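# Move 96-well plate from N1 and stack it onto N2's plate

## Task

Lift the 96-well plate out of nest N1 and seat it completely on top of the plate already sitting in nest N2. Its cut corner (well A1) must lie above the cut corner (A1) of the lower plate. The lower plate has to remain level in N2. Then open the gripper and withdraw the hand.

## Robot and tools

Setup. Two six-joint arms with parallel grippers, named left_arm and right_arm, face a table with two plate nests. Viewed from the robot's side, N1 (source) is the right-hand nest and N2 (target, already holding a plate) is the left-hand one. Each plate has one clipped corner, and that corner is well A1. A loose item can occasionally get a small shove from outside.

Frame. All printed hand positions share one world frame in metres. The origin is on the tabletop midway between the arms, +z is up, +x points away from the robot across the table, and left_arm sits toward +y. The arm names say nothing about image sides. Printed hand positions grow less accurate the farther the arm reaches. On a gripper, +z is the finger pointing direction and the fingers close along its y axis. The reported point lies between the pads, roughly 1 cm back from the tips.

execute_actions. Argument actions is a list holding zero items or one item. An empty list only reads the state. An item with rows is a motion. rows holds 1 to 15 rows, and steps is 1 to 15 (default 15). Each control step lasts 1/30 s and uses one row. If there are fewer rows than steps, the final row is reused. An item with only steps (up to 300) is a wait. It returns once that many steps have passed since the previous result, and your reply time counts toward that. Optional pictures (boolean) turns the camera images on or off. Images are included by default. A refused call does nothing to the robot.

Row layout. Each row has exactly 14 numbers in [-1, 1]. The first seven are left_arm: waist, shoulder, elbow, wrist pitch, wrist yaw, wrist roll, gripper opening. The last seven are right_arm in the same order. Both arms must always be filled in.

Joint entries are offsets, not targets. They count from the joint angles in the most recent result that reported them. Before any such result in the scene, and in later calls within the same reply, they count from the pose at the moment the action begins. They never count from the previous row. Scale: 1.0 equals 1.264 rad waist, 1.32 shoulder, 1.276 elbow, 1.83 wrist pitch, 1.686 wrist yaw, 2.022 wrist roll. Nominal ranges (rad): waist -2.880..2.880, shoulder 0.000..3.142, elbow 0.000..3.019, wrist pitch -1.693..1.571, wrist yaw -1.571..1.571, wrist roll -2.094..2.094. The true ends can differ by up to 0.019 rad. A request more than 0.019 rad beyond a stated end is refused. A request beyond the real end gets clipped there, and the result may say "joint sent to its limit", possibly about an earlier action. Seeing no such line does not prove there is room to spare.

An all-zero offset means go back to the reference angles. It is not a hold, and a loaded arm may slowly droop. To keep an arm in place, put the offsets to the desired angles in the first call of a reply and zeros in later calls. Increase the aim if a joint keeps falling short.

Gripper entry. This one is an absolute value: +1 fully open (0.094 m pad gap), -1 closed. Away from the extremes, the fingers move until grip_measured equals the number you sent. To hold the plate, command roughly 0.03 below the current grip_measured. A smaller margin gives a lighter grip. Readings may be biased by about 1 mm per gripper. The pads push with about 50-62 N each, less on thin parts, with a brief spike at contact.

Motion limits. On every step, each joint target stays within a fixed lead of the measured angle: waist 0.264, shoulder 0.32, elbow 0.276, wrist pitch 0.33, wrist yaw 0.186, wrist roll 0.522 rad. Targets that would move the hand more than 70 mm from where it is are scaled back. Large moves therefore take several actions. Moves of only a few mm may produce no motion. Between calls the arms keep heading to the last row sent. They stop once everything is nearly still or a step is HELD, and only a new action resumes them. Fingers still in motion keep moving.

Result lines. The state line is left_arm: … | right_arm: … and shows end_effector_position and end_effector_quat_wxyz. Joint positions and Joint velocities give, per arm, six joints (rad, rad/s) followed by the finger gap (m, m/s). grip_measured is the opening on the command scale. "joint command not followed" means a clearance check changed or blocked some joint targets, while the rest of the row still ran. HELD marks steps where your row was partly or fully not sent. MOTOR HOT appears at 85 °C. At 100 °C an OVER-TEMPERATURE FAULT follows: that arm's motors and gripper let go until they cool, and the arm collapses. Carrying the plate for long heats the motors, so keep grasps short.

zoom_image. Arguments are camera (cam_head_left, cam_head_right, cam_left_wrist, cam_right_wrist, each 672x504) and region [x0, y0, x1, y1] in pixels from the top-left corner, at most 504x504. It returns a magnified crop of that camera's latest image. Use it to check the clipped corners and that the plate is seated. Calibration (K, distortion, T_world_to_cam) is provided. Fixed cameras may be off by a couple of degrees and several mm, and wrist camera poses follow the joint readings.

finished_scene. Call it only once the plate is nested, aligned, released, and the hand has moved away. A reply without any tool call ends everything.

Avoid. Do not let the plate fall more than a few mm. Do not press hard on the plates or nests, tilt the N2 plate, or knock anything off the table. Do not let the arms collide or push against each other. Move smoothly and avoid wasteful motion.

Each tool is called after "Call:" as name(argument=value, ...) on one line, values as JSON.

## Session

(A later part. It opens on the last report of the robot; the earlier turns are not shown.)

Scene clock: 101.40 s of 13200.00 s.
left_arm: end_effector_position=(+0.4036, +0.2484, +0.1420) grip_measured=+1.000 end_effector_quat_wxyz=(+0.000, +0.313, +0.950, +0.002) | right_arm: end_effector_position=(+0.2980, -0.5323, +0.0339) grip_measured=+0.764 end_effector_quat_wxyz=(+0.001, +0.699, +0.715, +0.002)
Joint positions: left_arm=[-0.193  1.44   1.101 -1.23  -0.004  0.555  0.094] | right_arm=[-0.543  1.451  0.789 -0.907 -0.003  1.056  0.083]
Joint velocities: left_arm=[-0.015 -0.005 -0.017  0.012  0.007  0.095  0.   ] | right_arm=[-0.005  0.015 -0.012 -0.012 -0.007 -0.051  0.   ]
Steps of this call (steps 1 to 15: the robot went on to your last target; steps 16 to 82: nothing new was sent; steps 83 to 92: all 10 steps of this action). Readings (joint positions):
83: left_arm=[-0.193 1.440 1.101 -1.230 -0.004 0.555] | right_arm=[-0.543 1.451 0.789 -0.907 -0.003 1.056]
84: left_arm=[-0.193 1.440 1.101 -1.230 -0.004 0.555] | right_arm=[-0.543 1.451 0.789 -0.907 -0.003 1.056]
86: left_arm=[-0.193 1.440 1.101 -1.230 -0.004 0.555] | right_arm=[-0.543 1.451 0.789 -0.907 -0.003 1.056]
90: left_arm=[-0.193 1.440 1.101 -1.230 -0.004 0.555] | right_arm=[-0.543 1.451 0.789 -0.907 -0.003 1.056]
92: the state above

Call:
execute_actions(actions=[{"rows":[[0,0,0.01,0,0,0,1,0,-0.012,0.028,-0.008,0,0,0.725],[0,0,0.01,0,0,0,1,0,-0.018,0.034,-0.016,0,0,0.725],[0,0,0.01,0,0,0,1,0,-0.024,0.04,-0.024,0,0,0.725],[0,0,0.01,0,0,0,1,0,-0.03,0.046,-0.032,0,0,0.725],[0,0,0.01,0,0,0,1,0,-0.036,0.052,-0.04,0,0,0.725],[0,0,0.01,0,0,0,1,0,-0.042,0.058,-0.048,0,0,0.725],[0,0,0.01,0,0,0,1,0,-0.048,0.064,-0.057,0,0,0.725],[0,0,0.01,0,0,0,1,0,-0.054,0.07,-0.066,0,0,0.725],[0,0,0.01,0,0,0,1,0,-0.06,0.075,-0.074,0,0,0.725],[0,0,0.01,0,0,0,1,0,-0.067,0.08,-0.083,0,0,0.725],[0,0,0.01,0,0,0,1,0,-0.074,0.085,-0.092,0,0,0.725],[0,0,0.01,0,0,0,1,0,-0.08,0.09,-0.1,0,0,0.725]]}], pictures=false)

Call:
execute_actions(actions=[{"steps":12}])

Scene clock: 110.13 s of 13200.00 s.
left_arm: end_effector_position=(+0.4036, +0.2484, +0.1420) grip_measured=+1.000 end_effector_quat_wxyz=(+0.000, +0.313, +0.950, +0.002) | right_arm: end_effector_position=(+0.2969, -0.5316, +0.0912) grip_measured=+0.764 end_effector_quat_wxyz=(+0.005, +0.699, +0.715, +0.003)
Joint positions: left_arm=[-0.193  1.44   1.101 -1.23  -0.004  0.555  0.094] | right_arm=[-0.543  1.346  0.862 -1.075 -0.003  1.056  0.083]
Joint velocities: left_arm=[-0.005  0.005 -0.007 -0.017 -0.037 -0.022  0.   ] | right_arm=[-0.015 -0.181  0.085 -0.085 -0.066 -0.007  0.001]
Steps of this call (steps 1 to 15: the robot went on to your last target; steps 16 to 90: nothing new was sent; then 5.23 s passed at rest; steps 91 to 105: all 15 steps of this action). Readings (joint positions):
91: left_arm=[-0.193 1.440 1.101 -1.230 -0.004 0.555] | right_arm=[-0.543 1.451 0.789 -0.908 -0.003 1.056]
92: left_arm=[-0.193 1.440 1.101 -1.230 -0.004 0.555] | right_arm=[-0.543 1.450 0.789 -0.912 -0.003 1.056]
94: left_arm=[-0.193 1.440 1.101 -1.230 -0.004 0.555] | right_arm=[-0.543 1.444 0.794 -0.928 -0.003 1.056]
98: left_arm=[-0.193 1.440 1.101 -1.230 -0.004 0.555] | right_arm=[-0.543 1.413 0.813 -0.990 -0.003 1.056]
105: the state above

Scene clock: 110.53 s of 13200.00 s.
left_arm: end_effector_position=(+0.4036, +0.2484, +0.1420) grip_measured=+1.000 end_effector_quat_wxyz=(+0.000, +0.313, +0.950, +0.002) | right_arm: end_effector_position=(+0.2972, -0.5319, +0.0950) grip_measured=+0.764 end_effector_quat_wxyz=(+0.008, +0.699, +0.715, +0.004)
Joint positions: left_arm=[-0.193  1.44   1.101 -1.23  -0.004  0.555  0.094] | right_arm=[-0.543  1.338  0.866 -1.081 -0.003  1.056  0.083]
Joint velocities: left_arm=[ 0.005 -0.005 -0.007 -0.002 -0.051 -0.081  0.   ] | right_arm=[-0.015 -0.015 -0.012 -0.002 -0.037 -0.022 -0.   ]
Steps of this call (steps 1 to 12: the robot went on to your last target). Readings (joint positions):
1: left_arm=[-0.193 1.440 1.101 -1.230 -0.004 0.555] | right_arm=[-0.543 1.341 0.864 -1.077 -0.003 1.056]
2: left_arm=[-0.193 1.440 1.101 -1.230 -0.004 0.555] | right_arm=[-0.543 1.339 0.866 -1.078 -0.003 1.056]
4: left_arm=[-0.193 1.440 1.101 -1.230 -0.004 0.555] | right_arm=[-0.543 1.338 0.866 -1.079 -0.003 1.056]
8: left_arm=[-0.193 1.440 1.101 -1.230 -0.004 0.555] | right_arm=[-0.543 1.338 0.866 -1.081 -0.003 1.056]
12: the state above
camera_calibration (this result's frames):
cam_left_wrist: T_world_to_cam=[[-0.59614, -0.80278, -0.0126861, 0.442102], [-0.655753, 0.47772, 0.584613, 0.0670172], [-0.463256, 0.35683, -0.811213, 0.336282], [0, 0, 0, 1]] pos_world=[0.463285, 0.2029, 0.239225]
cam_right_wrist: T_world_to_cam=[[-0.999071, -0.0362677, -0.0232958, 0.283042], [-0.0430615, 0.815469, 0.577197, 0.394828], [-0.00193664, 0.577664, -0.816273, 0.50792], [0, 0, 0, 1]] pos_world=[0.300764, -0.605111, 0.193301]

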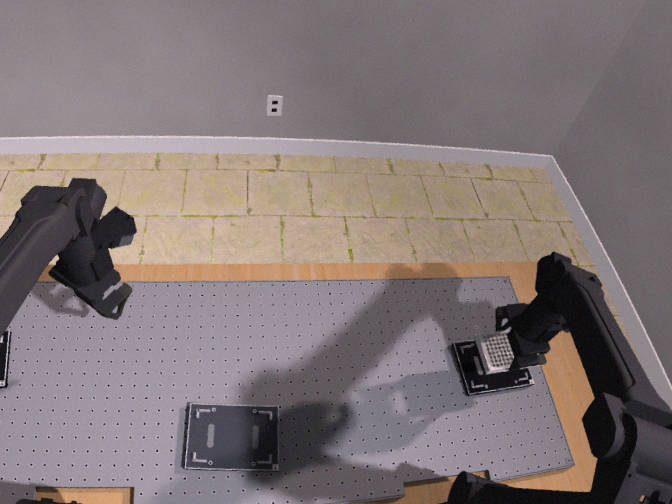

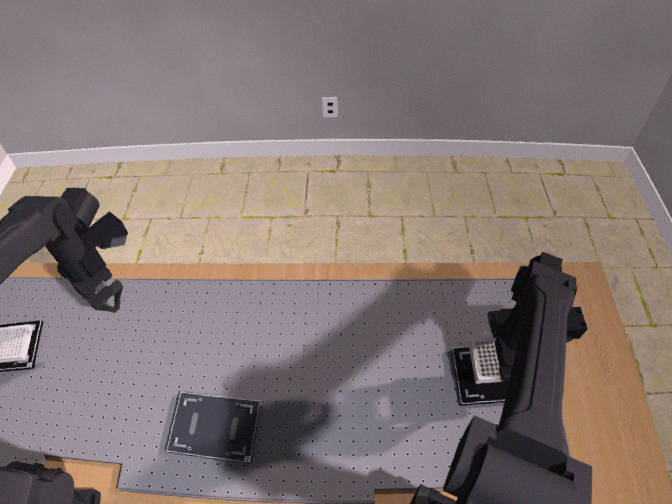

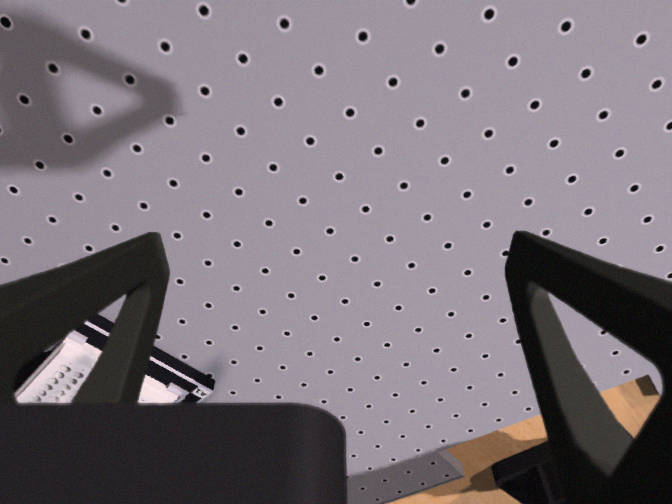

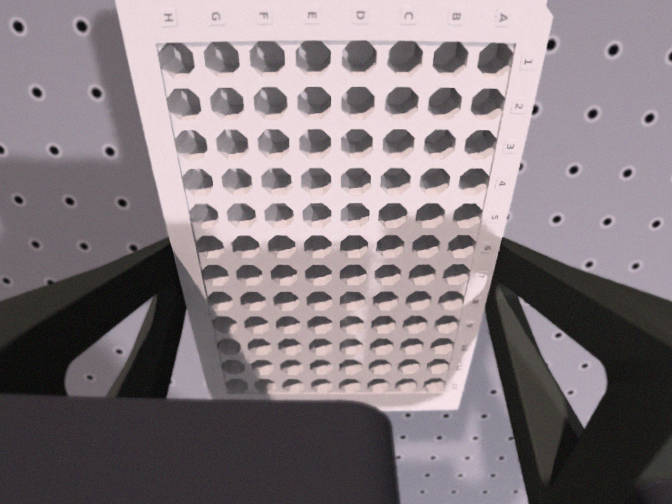

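Call:
execute_actions(actions=[{"rows":[[0,0,0.01,0,0,0,1,0.02,0,0.015,-0.005,0,-0.02,0.725],[0,0,0.01,0,0,0,1,0.05,0,0.015,-0.005,0,-0.06,0.725],[0,0,0.01,0,0,0,1,0.09,0,0.015,-0.005,0,-0.1,0.725],[0,0,0.01,0,0,0,1,0.14,0,0.015,-0.005,0,-0.16,0.725],[0,0,0.01,0,0,0,1,0.2,0,0.015,-0.005,0,-0.23,0.725],[0,0,0.01,0,0,0,1,0.27,0,0.015,-0.005,0,-0.31,0.725],[0,0,0.01,0,0,0,1,0.34,0,0.015,-0.005,0,-0.39,0.725],[0,0,0.01,0,0,0,1,0.41,0,0.015,-0.005,0,-0.47,0.725],[0,0,0.01,0,0,0,1,0.48,0,0.015,-0.005,0,-0.55,0.725],[0,0,0.01,0,0,0,1,0.55,0,0.015,-0.005,0,-0.63,0.725],[0,0,0.01,0,0,0,1,0.62,0,0.015,-0.005,0,-0.71,0.725],[0,0,0.01,0,0,0,1,0.69,0,0.015,-0.005,0,-0.79,0.725],[0,0,0.01,0,0,0,1,0.76,0,0.015,-0.005,0,-0.87,0.725],[0,0,0.01,0,0,0,1,0.82,0,0.015,-0.005,0,-0.95,0.725],[0,0,0.01,0,0,0,1,0.865,0,0.015,-0.005,0,-1,0.725]]}], pictures=false)

Call:
execute_actions(actions=[{"steps":40}], pictures=false)

Scene clock: 121.33 s of 13200.00 s.
left_arm: end_effector_position=(+0.4036, +0.2484, +0.1420) grip_measured=+1.000 end_effector_quat_wxyz=(+0.000, +0.313, +0.950, +0.002) | right_arm: end_effector_position=(+0.3230, -0.2687, +0.0950) grip_measured=+0.764 end_effector_quat_wxyz=(+0.008, -0.078, +0.997, +0.002)
Joint positions: left_arm=[-0.193  1.44   1.101 -1.23  -0.004  0.555  0.094] | right_arm=[ 0.245  1.338  0.866 -1.082  0.     0.14   0.083]
Joint velocities: left_arm=[ 0.005  0.005  0.007  0.007 -0.022 -0.051  0.   ] | right_arm=[ 2.193  0.005 -0.002  0.002  0.051 -2.088 -0.001]
From where the robot then was, a joint's target lay farther than a number of 1.0 reaches, so one or more steps of this call were cut to that.
Steps of this call (steps 1 to 15: the robot went on to your last target; steps 16 to 90: nothing new was sent; then 7.30 s passed at rest; steps 91 to 105: all 15 steps of this action). Readings (joint positions):
91: left_arm=[-0.193 1.440 1.101 -1.230 -0.004 0.555] | right_arm=[-0.542 1.338 0.866 -1.081 -0.003 1.050]
92: left_arm=[-0.193 1.440 1.101 -1.230 -0.004 0.555] | right_arm=[-0.537 1.338 0.866 -1.081 -0.003 1.032]
94: left_arm=[-0.193 1.440 1.101 -1.230 -0.004 0.555] | right_arm=[-0.497 1.338 0.866 -1.082 -0.001 0.953]
98: left_arm=[-0.193 1.440 1.101 -1.230 -0.004 0.555] | right_arm=[-0.274 1.338 0.866 -1.082 0.000 0.670]
105: the state above

Scene clock: 122.67 s of 13200.00 s.
left_arm: end_effector_position=(+0.4036, +0.2484, +0.1420) grip_measured=+1.000 end_effector_quat_wxyz=(+0.000, +0.313, +0.950, +0.002) | right_arm: end_effector_position=(+0.2776, -0.1741, +0.0950) grip_measured=+0.764 end_effector_quat_wxyz=(-0.009, +0.702, -0.712, -0.001)
Joint positions: left_arm=[-0.193  1.44   1.101 -1.23  -0.004  0.555  0.094] | right_arm=[ 0.548  1.338  0.866 -1.082 -0.006 -0.958  0.083]
Joint velocities: left_arm=[-0.005  0.005  0.007  0.002  0.007 -0.022  0.   ] | right_arm=[-0.015  0.005 -0.012 -0.002 -0.081 -0.051  0.001]
Steps of this call (steps 1 to 40: the robot went on to your last target). Readings (joint positions):
1: left_arm=[-0.193 1.440 1.101 -1.230 -0.004 0.555] | right_arm=[0.321 1.338 0.866 -1.082 0.000 0.064]
2: left_arm=[-0.193 1.440 1.101 -1.230 -0.004 0.555] | right_arm=[0.397 1.338 0.866 -1.082 -0.000 -0.022]
4: left_arm=[-0.193 1.440 1.101 -1.230 -0.004 0.555] | right_arm=[0.530 1.338 0.866 -1.082 -0.004 -0.222]
8: left_arm=[-0.193 1.440 1.101 -1.230 -0.004 0.555] | right_arm=[0.607 1.338 0.866 -1.082 -0.008 -0.614]
40: the state above

Call:
execute_actions(actions=[{"rows":[[0,0,0.01,0,0,0,1,0,0.012,-0.005,0.008,0,0,0.725],[0,0,0.01,0,0,0,1,0,0.02,-0.01,0.016,0,0,0.725],[0,0,0.01,0,0,0,1,0,0.028,-0.016,0.025,0,0,0.725],[0,0,0.01,0,0,0,1,0,0.036,-0.022,0.034,0,0,0.725],[0,0,0.01,0,0,0,1,0,0.044,-0.028,0.043,0,0,0.725],[0,0,0.01,0,0,0,1,0,0.052,-0.034,0.052,0,0,0.725],[0,0,0.01,0,0,0,1,0,0.06,-0.04,0.061,0,0,0.725],[0,0,0.01,0,0,0,1,0,0.068,-0.046,0.07,0,0,0.725],[0,0,0.01,0,0,0,1,0,0.076,-0.052,0.079,0,0,0.725],[0,0,0.01,0,0,0,1,0,0.083,-0.058,0.088,0,0,0.725],[0,0,0.01,0,0,0,1,0,0.09,-0.063,0.096,0,0,0.725],[0,0,0.01,0,0,0,1,0,0.096,-0.068,0.103,0,0,0.725],[0,0,0.01,0,0,0,1,0,0.101,-0.072,0.108,0,0,0.725],[0,0,0.01,0,0,0,1,0,0.105,-0.074,0.112,0,0,0.725],[0,0,0.01,0,0,0,1,0,0.107,-0.076,0.115,0,0,0.725]]}], pictures=false)

Call:
execute_actions(actions=[{"steps":20}])

Scene clock: 133.40 s of 13200.00 s.
left_arm: end_effector_position=(+0.4036, +0.2484, +0.1420) grip_measured=+1.000 end_effector_quat_wxyz=(+0.000, +0.313, +0.950, +0.002) | right_arm: end_effector_position=(+0.2760, -0.1752, +0.0275) grip_measured=+0.764 end_effector_quat_wxyz=(+0.004, +0.702, -0.712, -0.004)
Joint positions: left_arm=[-0.193  1.44   1.101 -1.23  -0.004  0.555  0.094] | right_arm=[ 0.548  1.463  0.781 -0.897 -0.006 -0.958  0.083]
Joint velocities: left_arm=[-0.005 -0.015 -0.012 -0.007 -0.037  0.037  0.   ] | right_arm=[ 0.005  0.249 -0.149  0.208 -0.007 -0.022 -0.   ]
Steps of this call (steps 1 to 15: the robot went on to your last target; steps 16 to 90: nothing new was sent; then 7.23 s passed at rest; steps 91 to 105: all 15 steps of this action). Readings (joint positions):
91: left_arm=[-0.193 1.440 1.101 -1.230 -0.004 0.555] | right_arm=[0.548 1.338 0.866 -1.081 -0.006 -0.958]
92: left_arm=[-0.193 1.440 1.101 -1.230 -0.004 0.555] | right_arm=[0.548 1.339 0.866 -1.077 -0.006 -0.958]
94: left_arm=[-0.193 1.440 1.101 -1.230 -0.004 0.555] | right_arm=[0.548 1.343 0.862 -1.055 -0.006 -0.958]
98: left_arm=[-0.193 1.440 1.101 -1.230 -0.004 0.555] | right_arm=[0.548 1.376 0.838 -0.991 -0.006 -0.958]
105: the state above

Scene clock: 134.07 s of 13200.00 s.
left_arm: end_effector_position=(+0.4036, +0.2484, +0.1420) grip_measured=+1.000 end_effector_quat_wxyz=(+0.000, +0.313, +0.950, +0.002) | right_arm: end_effector_position=(+0.2759, -0.1753, +0.0224) grip_measured=+0.764 end_effector_quat_wxyz=(+0.004, +0.702, -0.712, -0.004)
Joint positions: left_arm=[-0.193  1.44   1.101 -1.23  -0.004  0.555  0.094] | right_arm=[ 0.548  1.473  0.774 -0.88  -0.006 -0.958  0.083]
Joint velocities: left_arm=[ 0.015  0.005  0.007 -0.002  0.037 -0.037  0.   ] | right_arm=[-0.015  0.015 -0.017  0.002 -0.022  0.051 -0.   ]
Steps of this call (steps 1 to 20: the robot went on to your last target). Readings (joint positions):
1: left_arm=[-0.193 1.440 1.101 -1.230 -0.004 0.555] | right_arm=[0.548 1.470 0.776 -0.891 -0.006 -0.958]
2: left_arm=[-0.193 1.440 1.101 -1.230 -0.004 0.555] | right_arm=[0.548 1.474 0.774 -0.887 -0.006 -0.958]
4: left_arm=[-0.193 1.440 1.101 -1.230 -0.004 0.555] | right_arm=[0.548 1.473 0.774 -0.883 -0.006 -0.958]
8: left_arm=[-0.193 1.440 1.101 -1.230 -0.004 0.555] | right_arm=[0.548 1.473 0.774 -0.880 -0.006 -0.958]
20: the state above
camera_calibration (this result's frames):
cam_left_wrist: T_world_to_cam=[[-0.59614, -0.80278, -0.0126861, 0.442102], [-0.655753, 0.47772, 0.584613, 0.0670172], [-0.463256, 0.35683, -0.811213, 0.336282], [0, 0, 0, 1]] pos_world=[0.463285, 0.2029, 0.239225]
cam_right_wrist: T_world_to_cam=[[0.999847, -0.000239341, -0.0174795, -0.272336], [0.00998568, -0.812895, 0.582324, -0.155123], [-0.0143483, -0.58241, -0.812769, 0.0425979], [0, 0, 0, 1]] pos_world=[0.274454, -0.101354, 0.120194]

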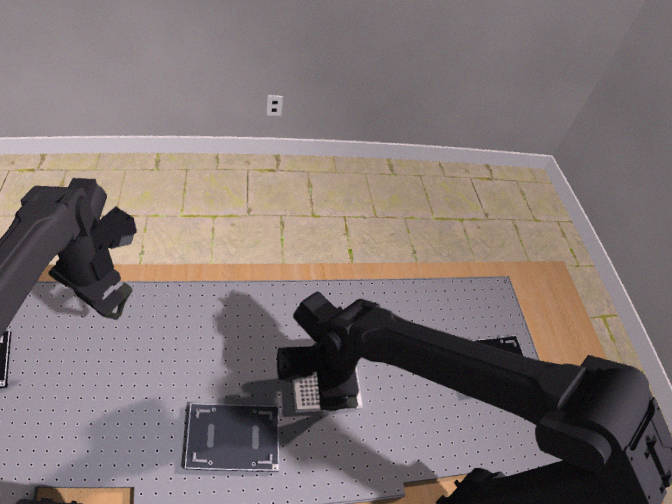

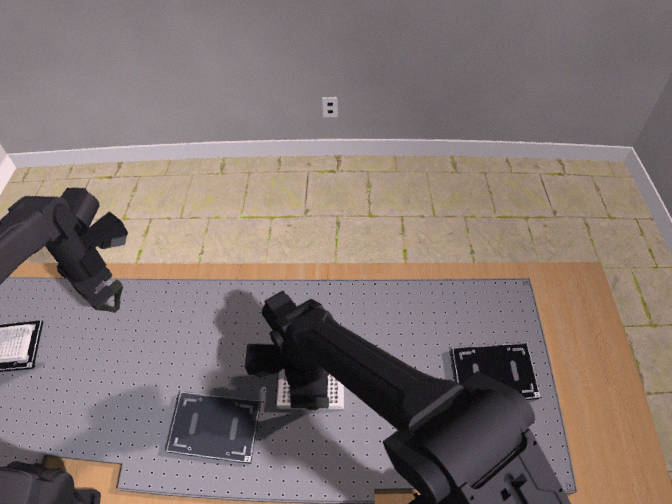

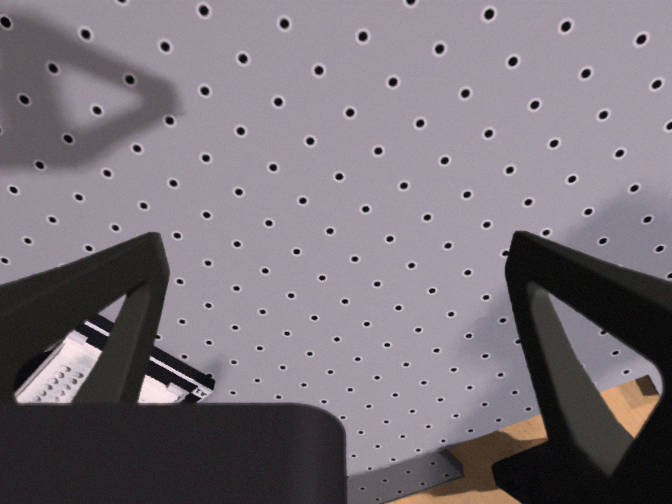

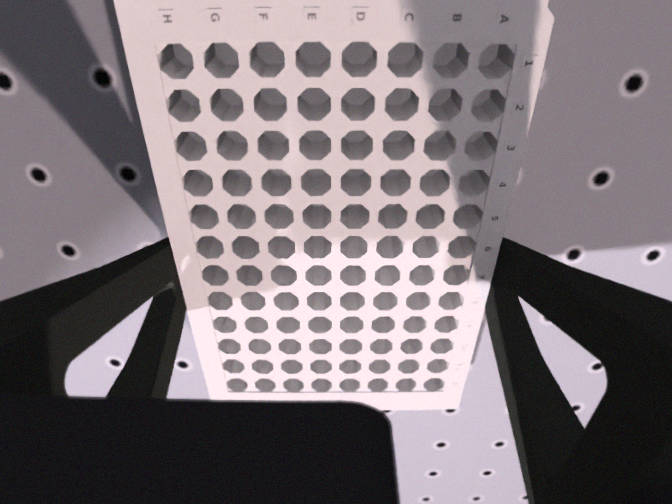

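Call:
execute_actions(actions=[{"rows":[[0,0,0.01,0,0,0,1,0,0,0,0,0,0,0.78],[0,0,0.01,0,0,0,1,0,0,0,0,0,0,0.82],[0,0,0.01,0,0,0,1,0,0,0,0,0,0,0.9],[0,0,0.01,0,0,0,1,0,0,0,0,0,0,1]],"steps":12}], pictures=false)

Call:
execute_actions(actions=[{"rows":[[0,0,0,0,0,0,1,0,-0.015,0.03,-0.01,0,0,1],[0,0,0,0,0,0,1,0,-0.025,0.04,-0.022,0,0,1],[0,0,0,0,0,0,1,0,-0.035,0.05,-0.034,0,0,1],[0,0,0,0,0,0,1,0,-0.045,0.06,-0.046,0,0,1],[0,0,0,0,0,0,1,0,-0.055,0.07,-0.058,0,0,1],[0,0,0,0,0,0,1,0,-0.07,0.08,-0.07,0,0,1],[0,0,0,0,0,0,1,0,-0.085,0.09,-0.085,0,0,1],[0,0,0,0,0,0,1,0,-0.1,0.1,-0.1,0,0,1],[0,0,0,0,0,0,1,0,-0.12,0.11,-0.12,0,0,1]]}], pictures=false)

Call:
execute_actions(actions=[{"rows":[[0,0,0,0,0,0,1,-0.1,0,0.02,0,0,0,1],[0,0,0,0,0,0,1,-0.2,0,0.02,0,0,0,1],[0,0,0,0,0,0,1,-0.3,0,0.02,0,0,0,1],[0,0,0,0,0,0,1,-0.45,0,0.02,0,0,0,1],[0,0,0,0,0,0,1,-0.6,0,0.02,0,0,0,1],[0,0,0,0,0,0,1,-0.75,0,0.02,0,0,0,1],[0,0,0,0,0,0,1,-0.95,0,0.02,0,0,0,1]]}], pictures=false)

Call:
execute_actions(actions=[{"steps":20}], pictures=false)

Scene clock: 147.43 s of 13200.00 s.
left_arm: end_effector_position=(+0.4036, +0.2484, +0.1420) grip_measured=+1.000 end_effector_quat_wxyz=(+0.000, +0.313, +0.950, +0.002) | right_arm: end_effector_position=(+0.2759, -0.1753, +0.0224) grip_measured=+1.000 end_effector_quat_wxyz=(+0.004, +0.702, -0.712, -0.004)
Joint positions: left_arm=[-0.193  1.44   1.101 -1.23  -0.004  0.555  0.094] | right_arm=[ 0.548  1.473  0.774 -0.88  -0.006 -0.958  0.094]
Joint velocities: left_arm=[-0.005 -0.005  0.002 -0.012  0.022  0.081  0.   ] | right_arm=[-0.005 -0.015  0.002  0.012 -0.007 -0.037  0.   ]
Steps of this call (steps 1 to 15: the robot went on to your last target; steps 16 to 90: nothing new was sent; then 9.97 s passed at rest; steps 91 to 102: all 12 steps of this action). Readings (joint positions):
91: left_arm=[-0.193 1.440 1.101 -1.230 -0.004 0.555] | right_arm=[0.548 1.473 0.774 -0.880 -0.006 -0.958]
92: left_arm=[-0.193 1.440 1.101 -1.230 -0.004 0.555] | right_arm=[0.548 1.473 0.774 -0.880 -0.006 -0.958]
94: left_arm=[-0.193 1.440 1.101 -1.230 -0.004 0.555] | right_arm=[0.548 1.473 0.774 -0.880 -0.006 -0.958]
98: left_arm=[-0.193 1.440 1.101 -1.230 -0.004 0.555] | right_arm=[0.548 1.473 0.774 -0.880 -0.006 -0.958]
102: the state above

Scene clock: 147.93 s of 13200.00 s.
left_arm: end_effector_position=(+0.4036, +0.2484, +0.1420) grip_measured=+1.000 end_effector_quat_wxyz=(+0.000, +0.313, +0.950, +0.002) | right_arm: end_effector_position=(+0.2854, -0.1688, +0.1200) grip_measured=+1.000 end_effector_quat_wxyz=(-0.043, +0.702, -0.711, +0.005)
Joint positions: left_arm=[-0.193  1.44   1.101 -1.23  -0.004  0.555  0.094] | right_arm=[ 0.548  1.287  0.889 -1.086 -0.006 -0.958  0.094]
Joint velocities: left_arm=[-0.005 -0.005 -0.012  0.007  0.007 -0.081  0.   ] | right_arm=[-0.015 -0.083  0.027 -0.032 -0.022 -0.022  0.   ]
Steps of this call (steps 1 to 15: all 15 steps of this action). Readings (joint positions):
1: left_arm=[-0.193 1.440 1.101 -1.230 -0.004 0.555] | right_arm=[0.548 1.473 0.774 -0.882 -0.006 -0.958]
2: left_arm=[-0.193 1.440 1.101 -1.230 -0.004 0.555] | right_arm=[0.548 1.470 0.775 -0.889 -0.006 -0.958]
4: left_arm=[-0.193 1.440 1.101 -1.230 -0.004 0.555] | right_arm=[0.548 1.459 0.782 -0.921 -0.006 -0.958]
8: left_arm=[-0.193 1.440 1.101 -1.230 -0.004 0.555] | right_arm=[0.548 1.403 0.823 -1.009 -0.006 -0.958]
15: the state above

Scene clock: 148.43 s of 13200.00 s.
left_arm: end_effector_position=(+0.4036, +0.2484, +0.1420) grip_measured=+1.000 end_effector_quat_wxyz=(+0.000, +0.313, +0.950, +0.002) | right_arm: end_effector_position=(+0.3288, -0.4831, +0.1213) grip_measured=+1.000 end_effector_quat_wxyz=(+0.039, -0.309, +0.950, -0.023)
Joint positions: left_arm=[-0.193  1.44   1.101 -1.23  -0.004  0.555  0.094] | right_arm=[-0.382  1.284  0.889 -1.086 -0.009 -0.958  0.094]
Joint velocities: left_arm=[ 0.005 -0.024 -0.002  0.002 -0.095 -0.037  0.   ] | right_arm=[-2.154  0.005  0.002 -0.022  0.037  0.007  0.   ]
Steps of this call (steps 1 to 15: all 15 steps of this action). Readings (joint positions):
1: left_arm=[-0.193 1.440 1.101 -1.230 -0.004 0.555] | right_arm=[0.538 1.284 0.889 -1.086 -0.009 -0.958]
2: left_arm=[-0.193 1.440 1.101 -1.230 -0.004 0.555] | right_arm=[0.512 1.284 0.889 -1.086 -0.011 -0.958]
4: left_arm=[-0.193 1.440 1.101 -1.230 -0.004 0.555] | right_arm=[0.412 1.284 0.889 -1.086 -0.011 -0.958]
8: left_arm=[-0.193 1.440 1.101 -1.230 -0.004 0.555] | right_arm=[0.138 1.284 0.889 -1.086 -0.010 -0.958]
15: the state above

Scene clock: 149.10 s of 13200.00 s.
left_arm: end_effector_position=(+0.4036, +0.2484, +0.1420) grip_measured=+1.000 end_effector_quat_wxyz=(+0.000, +0.313, +0.950, +0.002) | right_arm: end_effector_position=(+0.2859, -0.5691, +0.1213) grip_measured=+1.000 end_effector_quat_wxyz=(+0.033, -0.178, +0.983, -0.031)
Joint positions: left_arm=[-0.193  1.44   1.101 -1.23  -0.004  0.555  0.094] | right_arm=[-0.651  1.284  0.889 -1.086 -0.003 -0.958  0.094]
Joint velocities: left_arm=[-0.005 -0.015 -0.017 -0.002  0.081  0.022  0.   ] | right_arm=[-0.005 -0.005 -0.007  0.007  0.037 -0.007  0.   ]
Steps of this call (steps 1 to 20: the robot went on to your last target). Readings (joint positions):
1: left_arm=[-0.193 1.440 1.101 -1.230 -0.004 0.555] | right_arm=[-0.457 1.284 0.889 -1.086 -0.009 -0.958]
2: left_arm=[-0.193 1.440 1.101 -1.230 -0.004 0.555] | right_arm=[-0.532 1.284 0.889 -1.086 -0.009 -0.958]
4: left_arm=[-0.193 1.440 1.101 -1.230 -0.004 0.555] | right_arm=[-0.655 1.284 0.889 -1.086 -0.004 -0.958]
8: left_arm=[-0.193 1.440 1.101 -1.230 -0.004 0.555] | right_arm=[-0.705 1.284 0.889 -1.086 -0.002 -0.958]
20: the state above

Call:
execute_actions(actions=[{"rows":[[-0.05,0.01,0.03,0,0,-0.012,1,0,0,0.01,0,0,0,1],[-0.1,0.03,0.05,0,0,-0.012,1,0,0,0.01,0,0,0,1],[-0.16,0.05,0.07,0.01,0,-0.012,1,0,0,0.01,0,0,0,1],[-0.22,0.07,0.09,0.01,0,-0.012,1,0,0,0.01,0,0,0,1],[-0.28,0.09,0.11,0.01,0,-0.012,1,0,0,0.01,0,0,0,1],[-0.34,0.11,0.13,0.02,0,-0.012,1,0,0,0.01,0,0,0,1],[-0.4,0.13,0.15,0.02,0,-0.012,1,0,0,0.01,0,0,0,1],[-0.46,0.15,0.17,0.02,0,-0.012,1,0,0,0.01,0,0,0,1],[-0.52,0.17,0.19,0.03,0,-0.012,1,0,0,0.01,0,0,0,1],[-0.58,0.19,0.21,0.03,0,-0.012,1,0,0,0.01,0,0,0,1],[-0.63,0.21,0.22,0.03,0,-0.012,1,0,0,0.01,0,0,0,1],[-0.68,0.23,0.23,0.04,0,-0.012,1,0,0,0.01,0,0,0,1],[-0.72,0.245,0.24,0.04,0,-0.012,1,0,0,0.01,0,0,0,1],[-0.74,0.255,0.245,0.04,0,-0.012,1,0,0,0.01,0,0,0,1],[-0.753,0.265,0.245,0.04,0,-0.012,1,0,0,0.01,0,0,0,1]]}], pictures=false)

Call:
execute_actions(actions=[{"steps":30}])

Scene clock: 162.37 s of 13200.00 s.
left_arm: end_effector_position=(+0.3822, -0.0149, +0.1099) grip_measured=+1.000 end_effector_quat_wxyz=(-0.004, +0.571, +0.821, +0.004) | right_arm: end_effector_position=(+0.2859, -0.5691, +0.1213) grip_measured=+1.000 end_effector_quat_wxyz=(+0.033, -0.178, +0.983, -0.031)
Joint positions: left_arm=[-0.778  1.674  1.286 -1.192 -0.008  0.549  0.094] | right_arm=[-0.651  1.284  0.889 -1.086 -0.003 -0.958  0.094]
Joint velocities: left_arm=[-1.304  0.611  0.393  0.134  0.037 -0.022  0.   ] | right_arm=[ 0.005  0.015 -0.007 -0.002  0.007 -0.051  0.   ]
Steps of this call (steps 1 to 15: the robot went on to your last target; steps 16 to 90: nothing new was sent; then 9.77 s passed at rest; steps 91 to 105: all 15 steps of this action). Readings (joint positions):
91: left_arm=[-0.197 1.440 1.101 -1.230 -0.005 0.553] | right_arm=[-0.651 1.284 0.889 -1.086 -0.003 -0.958]
92: left_arm=[-0.210 1.442 1.103 -1.230 -0.007 0.551] | right_arm=[-0.651 1.284 0.889 -1.086 -0.003 -0.958]
94: left_arm=[-0.269 1.456 1.115 -1.230 -0.008 0.549] | right_arm=[-0.651 1.284 0.889 -1.086 -0.003 -0.958]
98: left_arm=[-0.454 1.518 1.166 -1.226 -0.008 0.549] | right_arm=[-0.651 1.284 0.889 -1.086 -0.003 -0.958]
105: the state above

Scene clock: 163.37 s of 13200.00 s.
left_arm: end_effector_position=(+0.2709, -0.1593, +0.0829) grip_measured=+1.000 end_effector_quat_wxyz=(-0.008, +0.708, +0.707, +0.004) | right_arm: end_effector_position=(+0.2859, -0.5691, +0.1213) grip_measured=+1.000 end_effector_quat_wxyz=(+0.033, -0.178, +0.983, -0.031)
Joint positions: left_arm=[-1.138  1.79   1.367 -1.166 -0.003  0.546  0.094] | right_arm=[-0.651  1.284  0.889 -1.086 -0.003 -0.958  0.094]
Joint velocities: left_arm=[-0.015 -0.034  0.007  0.007  0.007  0.051  0.   ] | right_arm=[ 0.005 -0.024 -0.007 -0.002 -0.007  0.007  0.   ]
Steps of this call (steps 1 to 30: the robot went on to your last target). Readings (joint positions):
1: left_arm=[-0.822 1.693 1.298 -1.187 -0.008 0.549] | right_arm=[-0.651 1.284 0.889 -1.086 -0.003 -0.958]
2: left_arm=[-0.867 1.711 1.307 -1.183 -0.008 0.549] | right_arm=[-0.651 1.284 0.889 -1.086 -0.003 -0.958]
4: left_arm=[-0.959 1.740 1.317 -1.178 -0.008 0.549] | right_arm=[-0.651 1.284 0.889 -1.086 -0.003 -0.958]
8: left_arm=[-1.133 1.782 1.348 -1.171 -0.005 0.549] | right_arm=[-0.651 1.284 0.889 -1.086 -0.003 -0.958]
30: the state above
camera_calibration (this result's frames):
cam_left_wrist: T_world_to_cam=[[-0.999992, 0.00381303, -0.00137695, 0.271867], [0.00223356, 0.801643, 0.597799, 0.0815093], [0.00338325, 0.597791, -0.801644, 0.283533], [0, 0, 0, 1]] pos_world=[0.270724, -0.235871, 0.17894]
cam_right_wrist: T_world_to_cam=[[0.361006, -0.930259, 0.0655218, -0.637414], [-0.798593, -0.272097, 0.536854, 0.0114616], [-0.481585, -0.246132, -0.841127, 0.222218], [0, 0, 0, 1]] pos_world=[0.34628, -0.535146, 0.222525]

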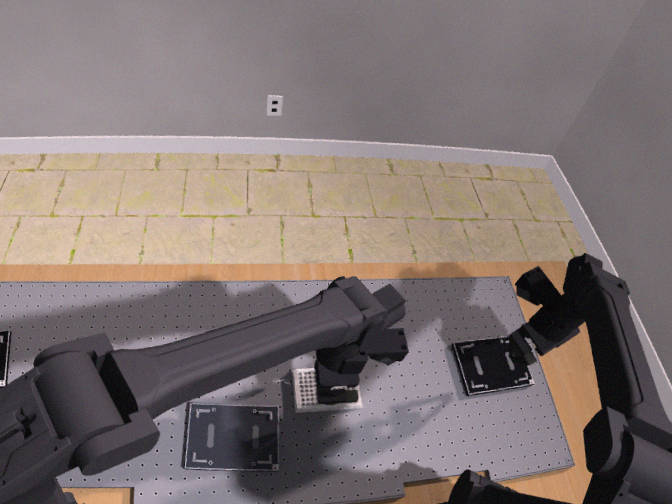

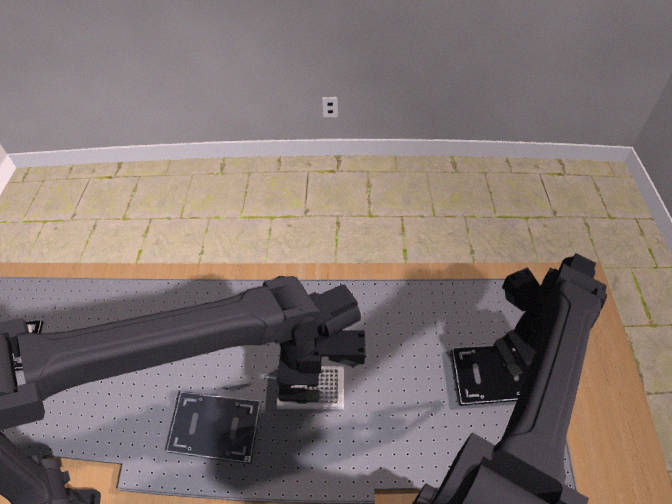

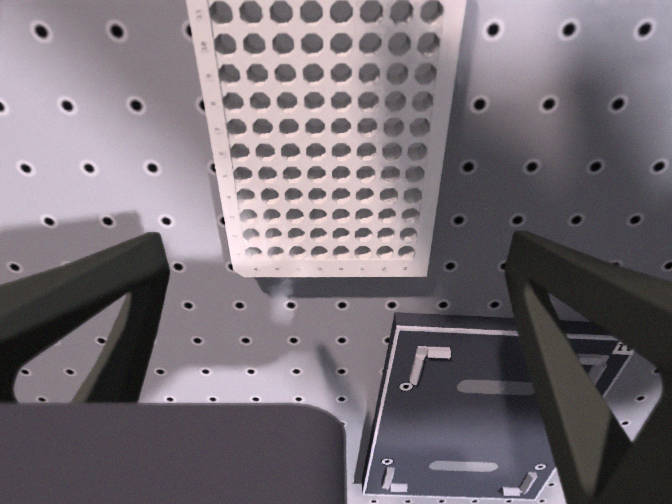

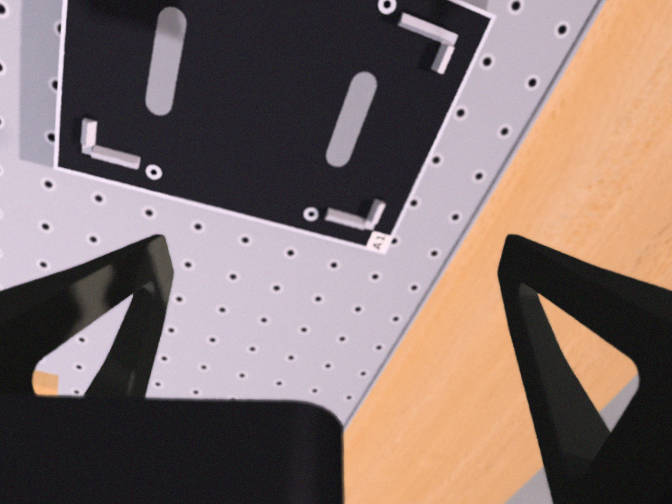

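Call:
execute_actions(actions=[{"rows":[[0,0.005,-0.003,0.012,0,0,1,0,0,0.01,0,0,0,1],[0,0.01,-0.006,0.022,0,0,1,0,0,0.01,0,0,0,1],[0,0.015,-0.009,0.03,0,0,1,0,0,0.01,0,0,0,1],[0,0.02,-0.012,0.036,0,0,1,0,0,0.01,0,0,0,1],[0,0.025,-0.015,0.042,0,0,1,0,0,0.01,0,0,0,1],[0,0.03,-0.018,0.048,0,0,1,0,0,0.01,0,0,0,1],[0,0.035,-0.021,0.054,0,0,1,0,0,0.01,0,0,0,1],[0,0.04,-0.024,0.06,0,0,1,0,0,0.01,0,0,0,1],[0,0.045,-0.027,0.065,0,0,1,0,0,0.01,0,0,0,1],[0,0.05,-0.03,0.07,0,0,1,0,0,0.01,0,0,0,1],[0,0.054,-0.033,0.075,0,0,1,0,0,0.01,0,0,0,1],[0,0.058,-0.035,0.079,0,0,1,0,0,0.01,0,0,0,1]]}], pictures=false)

Call:
execute_actions(actions=[{"steps":15}])

Scene clock: 177.43 s of 13200.00 s.
left_arm: end_effector_position=(+0.2758, -0.1674, +0.0384) grip_measured=+1.000 end_effector_quat_wxyz=(+0.004, +0.708, +0.707, +0.001) | right_arm: end_effector_position=(+0.2859, -0.5691, +0.1213) grip_measured=+1.000 end_effector_quat_wxyz=(+0.033, -0.178, +0.983, -0.031)
Joint positions: left_arm=[-1.138  1.851  1.326 -1.04  -0.003  0.546  0.094] | right_arm=[-0.651  1.284  0.889 -1.086 -0.003 -0.958  0.094]
Joint velocities: left_arm=[ 0.005  0.161 -0.085  0.037 -0.081 -0.095  0.   ] | right_arm=[-0.005 -0.005  0.012 -0.017 -0.066  0.051  0.   ]
Steps of this call (steps 1 to 15: the robot went on to your last target; steps 16 to 90: nothing new was sent; then 10.57 s passed at rest; steps 91 to 105: all 15 steps of this action). Readings (joint positions):
91: left_arm=[-1.138 1.790 1.367 -1.165 -0.003 0.546] | right_arm=[-0.651 1.284 0.889 -1.086 -0.003 -0.958]
92: left_arm=[-1.138 1.790 1.367 -1.159 -0.003 0.546] | right_arm=[-0.651 1.284 0.889 -1.086 -0.003 -0.958]
94: left_arm=[-1.138 1.790 1.363 -1.137 -0.003 0.546] | right_arm=[-0.651 1.284 0.889 -1.086 -0.003 -0.958]
98: left_arm=[-1.138 1.801 1.352 -1.092 -0.003 0.546] | right_arm=[-0.651 1.284 0.889 -1.086 -0.003 -0.958]
105: the state above

Scene clock: 177.93 s of 13200.00 s.
left_arm: end_effector_position=(+0.2744, -0.1651, +0.0315) grip_measured=+1.000 end_effector_quat_wxyz=(-0.003, +0.708, +0.707, +0.002) | right_arm: end_effector_position=(+0.2859, -0.5691, +0.1213) grip_measured=+1.000 end_effector_quat_wxyz=(+0.033, -0.178, +0.983, -0.031)
Joint positions: left_arm=[-1.138  1.861  1.321 -1.036 -0.003  0.546  0.094] | right_arm=[-0.651  1.284  0.889 -1.086 -0.003 -0.958  0.094]
Joint velocities: left_arm=[-0.005 -0.005  0.002 -0.002 -0.007 -0.007  0.   ] | right_arm=[-0.015 -0.005 -0.002 -0.012 -0.007  0.022  0.   ]
Steps of this call (steps 1 to 15: the robot went on to your last target). Readings (joint positions):
1: left_arm=[-1.138 1.856 1.324 -1.039 -0.003 0.546] | right_arm=[-0.651 1.284 0.889 -1.086 -0.003 -0.958]
2: left_arm=[-1.138 1.859 1.322 -1.038 -0.003 0.546] | right_arm=[-0.651 1.284 0.889 -1.086 -0.003 -0.958]
4: left_arm=[-1.138 1.861 1.321 -1.038 -0.003 0.546] | right_arm=[-0.651 1.284 0.889 -1.086 -0.003 -0.958]
8: left_arm=[-1.138 1.861 1.321 -1.036 -0.003 0.546] | right_arm=[-0.651 1.284 0.889 -1.086 -0.003 -0.958]
15: the state above
All arms were judged still, so your last target was given up. Only a new action makes them travel on or press farther. Fingers that are still opening or closing keep moving.
camera_calibration (this result's frames):
cam_left_wrist: T_world_to_cam=[[-0.999964, 0.00376793, -0.00753999, 0.275546], [-0.00140293, 0.807649, 0.589662, 0.119147], [0.00831146, 0.589652, -0.807615, 0.243345], [0, 0, 0, 1]] pos_world=[0.273681, -0.240756, 0.12835]
cam_right_wrist: T_world_to_cam=[[0.361006, -0.930259, 0.0655218, -0.637414], [-0.798593, -0.272097, 0.536854, 0.0114616], [-0.481585, -0.246132, -0.841127, 0.222218], [0, 0, 0, 1]] pos_world=[0.34628, -0.535146, 0.222525]

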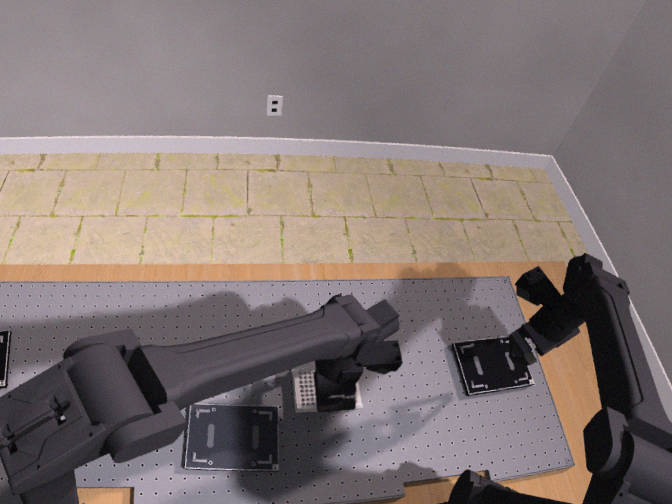

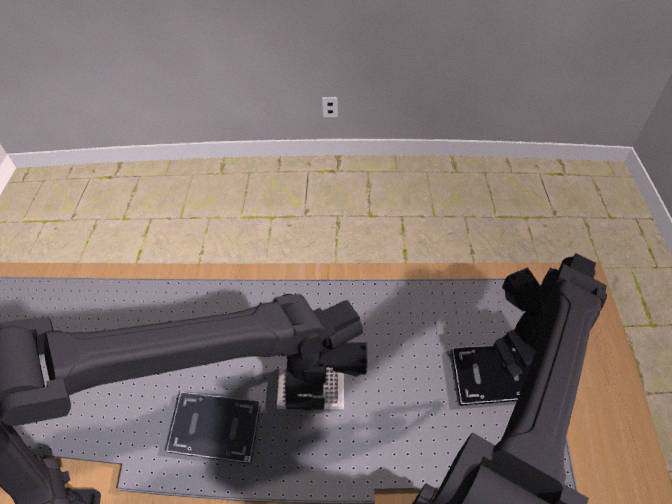

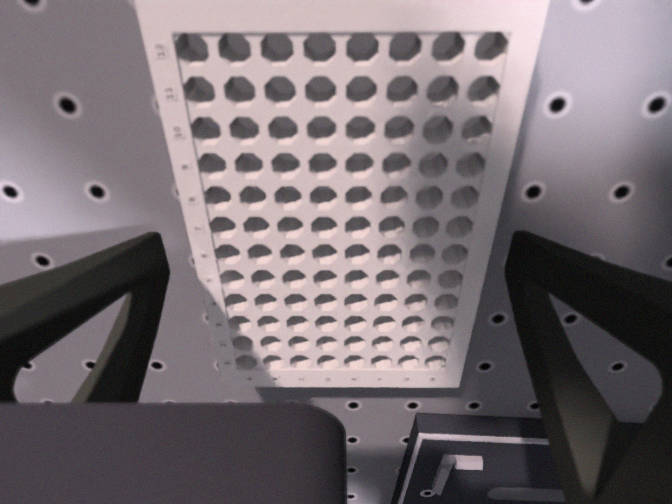

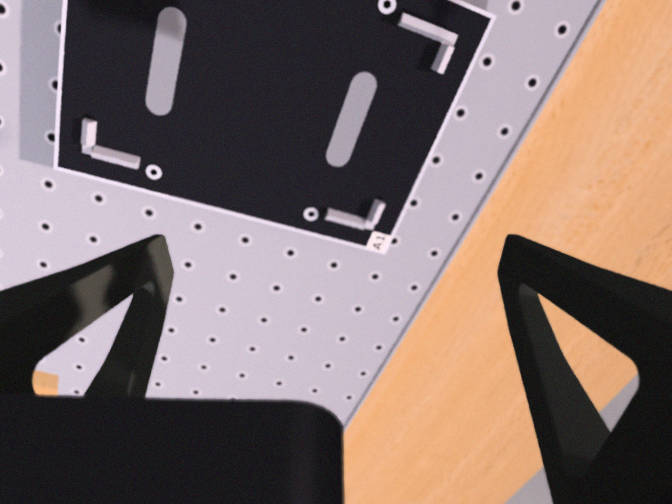

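Centered. Down 8 mm.

Call:
execute_actions(actions=[{"rows":[[0,0.004,-0.002,0.004,0,0,1,0,0,0.01,0,0,0,1],[0,0.008,-0.004,0.008,0,0,1,0,0,0.01,0,0,0,1],[0,0.011,-0.006,0.012,0,0,1,0,0,0.01,0,0,0,1],[0,0.014,-0.008,0.015,0,0,1,0,0,0.01,0,0,0,1],[0,0.016,-0.01,0.018,0,0,1,0,0,0.01,0,0,0,1],[0,0.018,-0.011,0.02,0,0,1,0,0,0.01,0,0,0,1]]}], pictures=false)

Scene clock: 183.20 s of 13200.00 s.
left_arm: end_effector_position=(+0.2747, -0.1655, +0.0264) grip_measured=+1.000 end_effector_quat_wxyz=(+0.001, +0.708, +0.707, +0.001) | right_arm: end_effector_position=(+0.2859, -0.5691, +0.1213) grip_measured=+1.000 end_effector_quat_wxyz=(+0.033, -0.178, +0.983, -0.031)
Joint positions: left_arm=[-1.138  1.865  1.311 -1.015 -0.003  0.546  0.094] | right_arm=[-0.651  1.284  0.889 -1.086 -0.003 -0.958  0.094]
Joint velocities: left_arm=[-0.015 -0.015  0.002  0.002 -0.051 -0.007  0.   ] | right_arm=[-0.015 -0.015 -0.002 -0.002  0.007  0.007  0.   ]
Steps of this call (steps 1 to 90: nothing new was sent; then 1.77 s passed at rest; steps 91 to 105: all 15 steps of this action). Readings (joint positions):
91: left_arm=[-1.138 1.861 1.321 -1.036 -0.003 0.546] | right_arm=[-0.651 1.284 0.889 -1.086 -0.003 -0.958]
92: left_arm=[-1.138 1.861 1.321 -1.036 -0.003 0.546] | right_arm=[-0.651 1.284 0.889 -1.086 -0.003 -0.958]
94: left_arm=[-1.138 1.861 1.319 -1.031 -0.003 0.546] | right_arm=[-0.651 1.284 0.889 -1.086 -0.003 -0.958]
98: left_arm=[-1.138 1.862 1.313 -1.017 -0.003 0.546] | right_arm=[-0.651 1.284 0.889 -1.086 -0.003 -0.958]
105: the state above

Call:
execute_actions(actions=[{"rows":[[0,0.008,0,0.005,0,0,1,0,0,0.01,0,0,0,1],[0,0.014,0,0.005,0,0,1,0,0,0.01,0,0,0,1],[0,0.02,0,0.008,0,0,1,0,0,0.01,0,0,0,1]]}], pictures=false)

Call:
execute_actions(actions=[{"rows":[[0,0,0,0,0,0,0.9,0,0,0,0,0,0,1],[0,0,0,0,0,0,0.85,0,0,0,0,0,0,1],[0,0,0,0,0,0,0.8,0,0,0,0,0,0,1],[0,0,0,0,0,0,0.76,0,0,0,0,0,0,1],[0,0,0,0,0,0,0.72,0,0,0,0,0,0,1],[0,0,0,0,0,0,0.68,0,0,0,0,0,0,1]]}])

Scene clock: 188.43 s of 13200.00 s.
left_arm: end_effector_position=(+0.2744, -0.1650, +0.0234) grip_measured=+1.000 end_effector_quat_wxyz=(-0.002, +0.708, +0.707, +0.002) | right_arm: end_effector_position=(+0.2859, -0.5691, +0.1213) grip_measured=+1.000 end_effector_quat_wxyz=(+0.033, -0.178, +0.983, -0.031)
Joint positions: left_arm=[-1.138  1.871  1.311 -1.015 -0.003  0.546  0.094] | right_arm=[-0.651  1.284  0.889 -1.086 -0.003 -0.958  0.094]
Joint velocities: left_arm=[-0.015  0.005 -0.002  0.007  0.022 -0.022  0.   ] | right_arm=[ 0.005 -0.005 -0.002 -0.007 -0.037 -0.022  0.   ]
Steps of this call (steps 1 to 15: the robot went on to your last target; steps 16 to 90: nothing new was sent; then 1.73 s passed at rest; steps 91 to 105: all 15 steps of this action). Readings (joint positions):
91: left_arm=[-1.138 1.865 1.311 -1.015 -0.003 0.546] | right_arm=[-0.651 1.284 0.889 -1.086 -0.003 -0.958]
92: left_arm=[-1.138 1.865 1.311 -1.015 -0.003 0.546] | right_arm=[-0.651 1.284 0.889 -1.086 -0.003 -0.958]
94: left_arm=[-1.138 1.866 1.311 -1.015 -0.003 0.546] | right_arm=[-0.651 1.284 0.889 -1.086 -0.003 -0.958]
98: left_arm=[-1.138 1.869 1.311 -1.015 -0.003 0.546] | right_arm=[-0.651 1.284 0.889 -1.086 -0.003 -0.958]
105: the state above

Scene clock: 188.93 s of 13200.00 s.
left_arm: end_effector_position=(+0.2744, -0.1650, +0.0234) grip_measured=+0.706 end_effector_quat_wxyz=(-0.002, +0.708, +0.707, +0.002) | right_arm: end_effector_position=(+0.2859, -0.5691, +0.1213) grip_measured=+1.000 end_effector_quat_wxyz=(+0.033, -0.178, +0.983, -0.031)
Joint positions: left_arm=[-1.138  1.871  1.311 -1.015 -0.003  0.546  0.08 ] | right_arm=[-0.651  1.284  0.889 -1.086 -0.003 -0.958  0.094]
Joint velocities: left_arm=[-0.015 -0.015 -0.012  0.002 -0.007 -0.007 -0.001] | right_arm=[ 0.005 -0.015 -0.002  0.002 -0.022 -0.022  0.   ]
Steps of this call (steps 1 to 15: all 15 steps of this action). Readings (joint positions):
1: left_arm=[-1.138 1.871 1.311 -1.015 -0.003 0.546] | right_arm=[-0.651 1.284 0.889 -1.086 -0.003 -0.958]
2: left_arm=[-1.138 1.871 1.311 -1.015 -0.003 0.546] | right_arm=[-0.651 1.284 0.889 -1.086 -0.003 -0.958]
4: left_arm=[-1.138 1.871 1.311 -1.015 -0.003 0.546] | right_arm=[-0.651 1.284 0.889 -1.086 -0.003 -0.958]
8: left_arm=[-1.138 1.871 1.311 -1.015 -0.003 0.546] | right_arm=[-0.651 1.284 0.889 -1.086 -0.003 -0.958]
15: the state above
camera_calibration (this result's frames):
cam_left_wrist: T_world_to_cam=[[-0.999957, 0.00375481, -0.00853395, 0.275453], [-0.00198478, 0.80861, 0.588342, 0.124264], [0.00910975, 0.588333, -0.808567, 0.236261], [0, 0, 0, 1]] pos_world=[0.273536, -0.240515, 0.120274]
cam_right_wrist: T_world_to_cam=[[0.361006, -0.930259, 0.0655218, -0.637414], [-0.798593, -0.272097, 0.536854, 0.0114616], [-0.481585, -0.246132, -0.841127, 0.222218], [0, 0, 0, 1]] pos_world=[0.34628, -0.535146, 0.222525]

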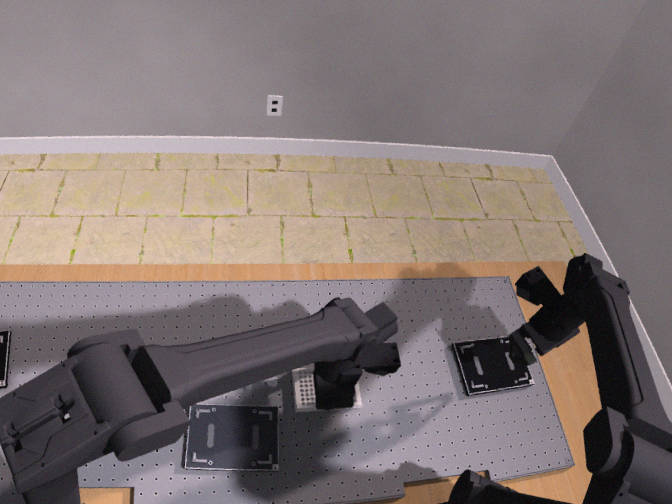

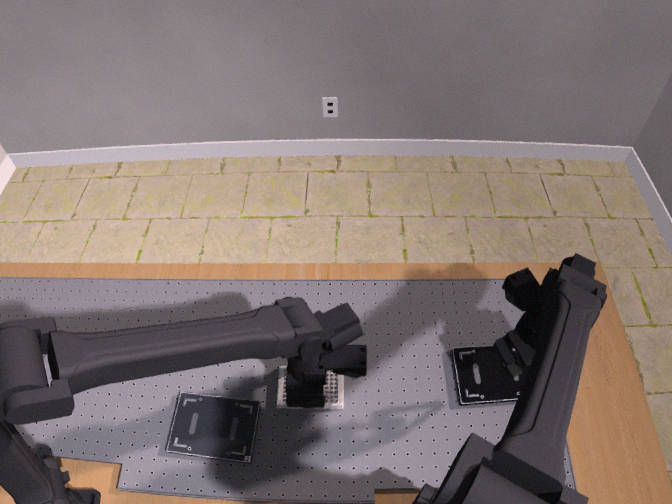

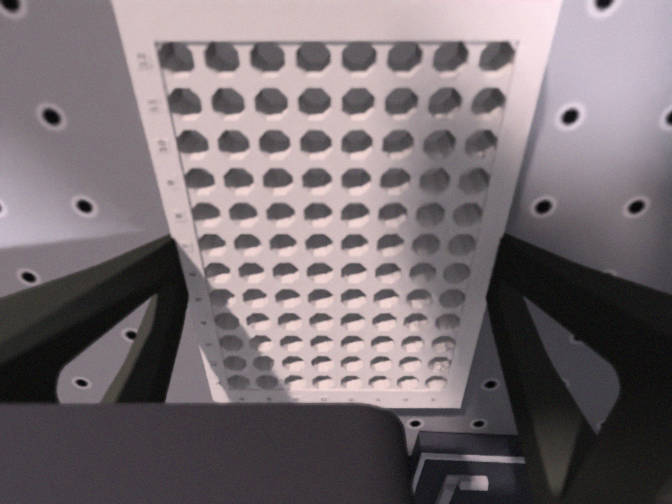

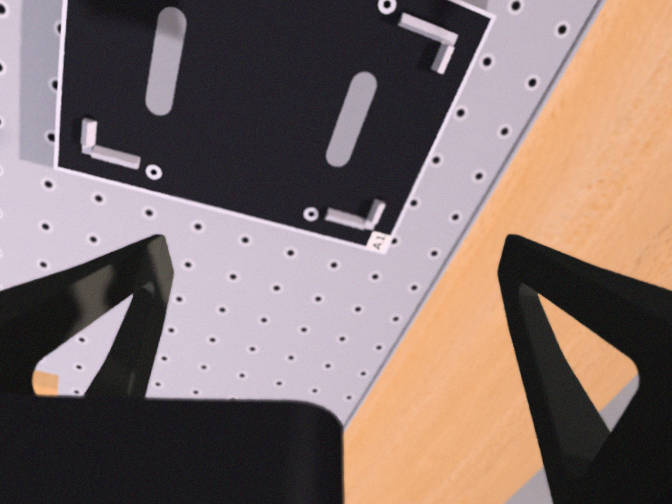

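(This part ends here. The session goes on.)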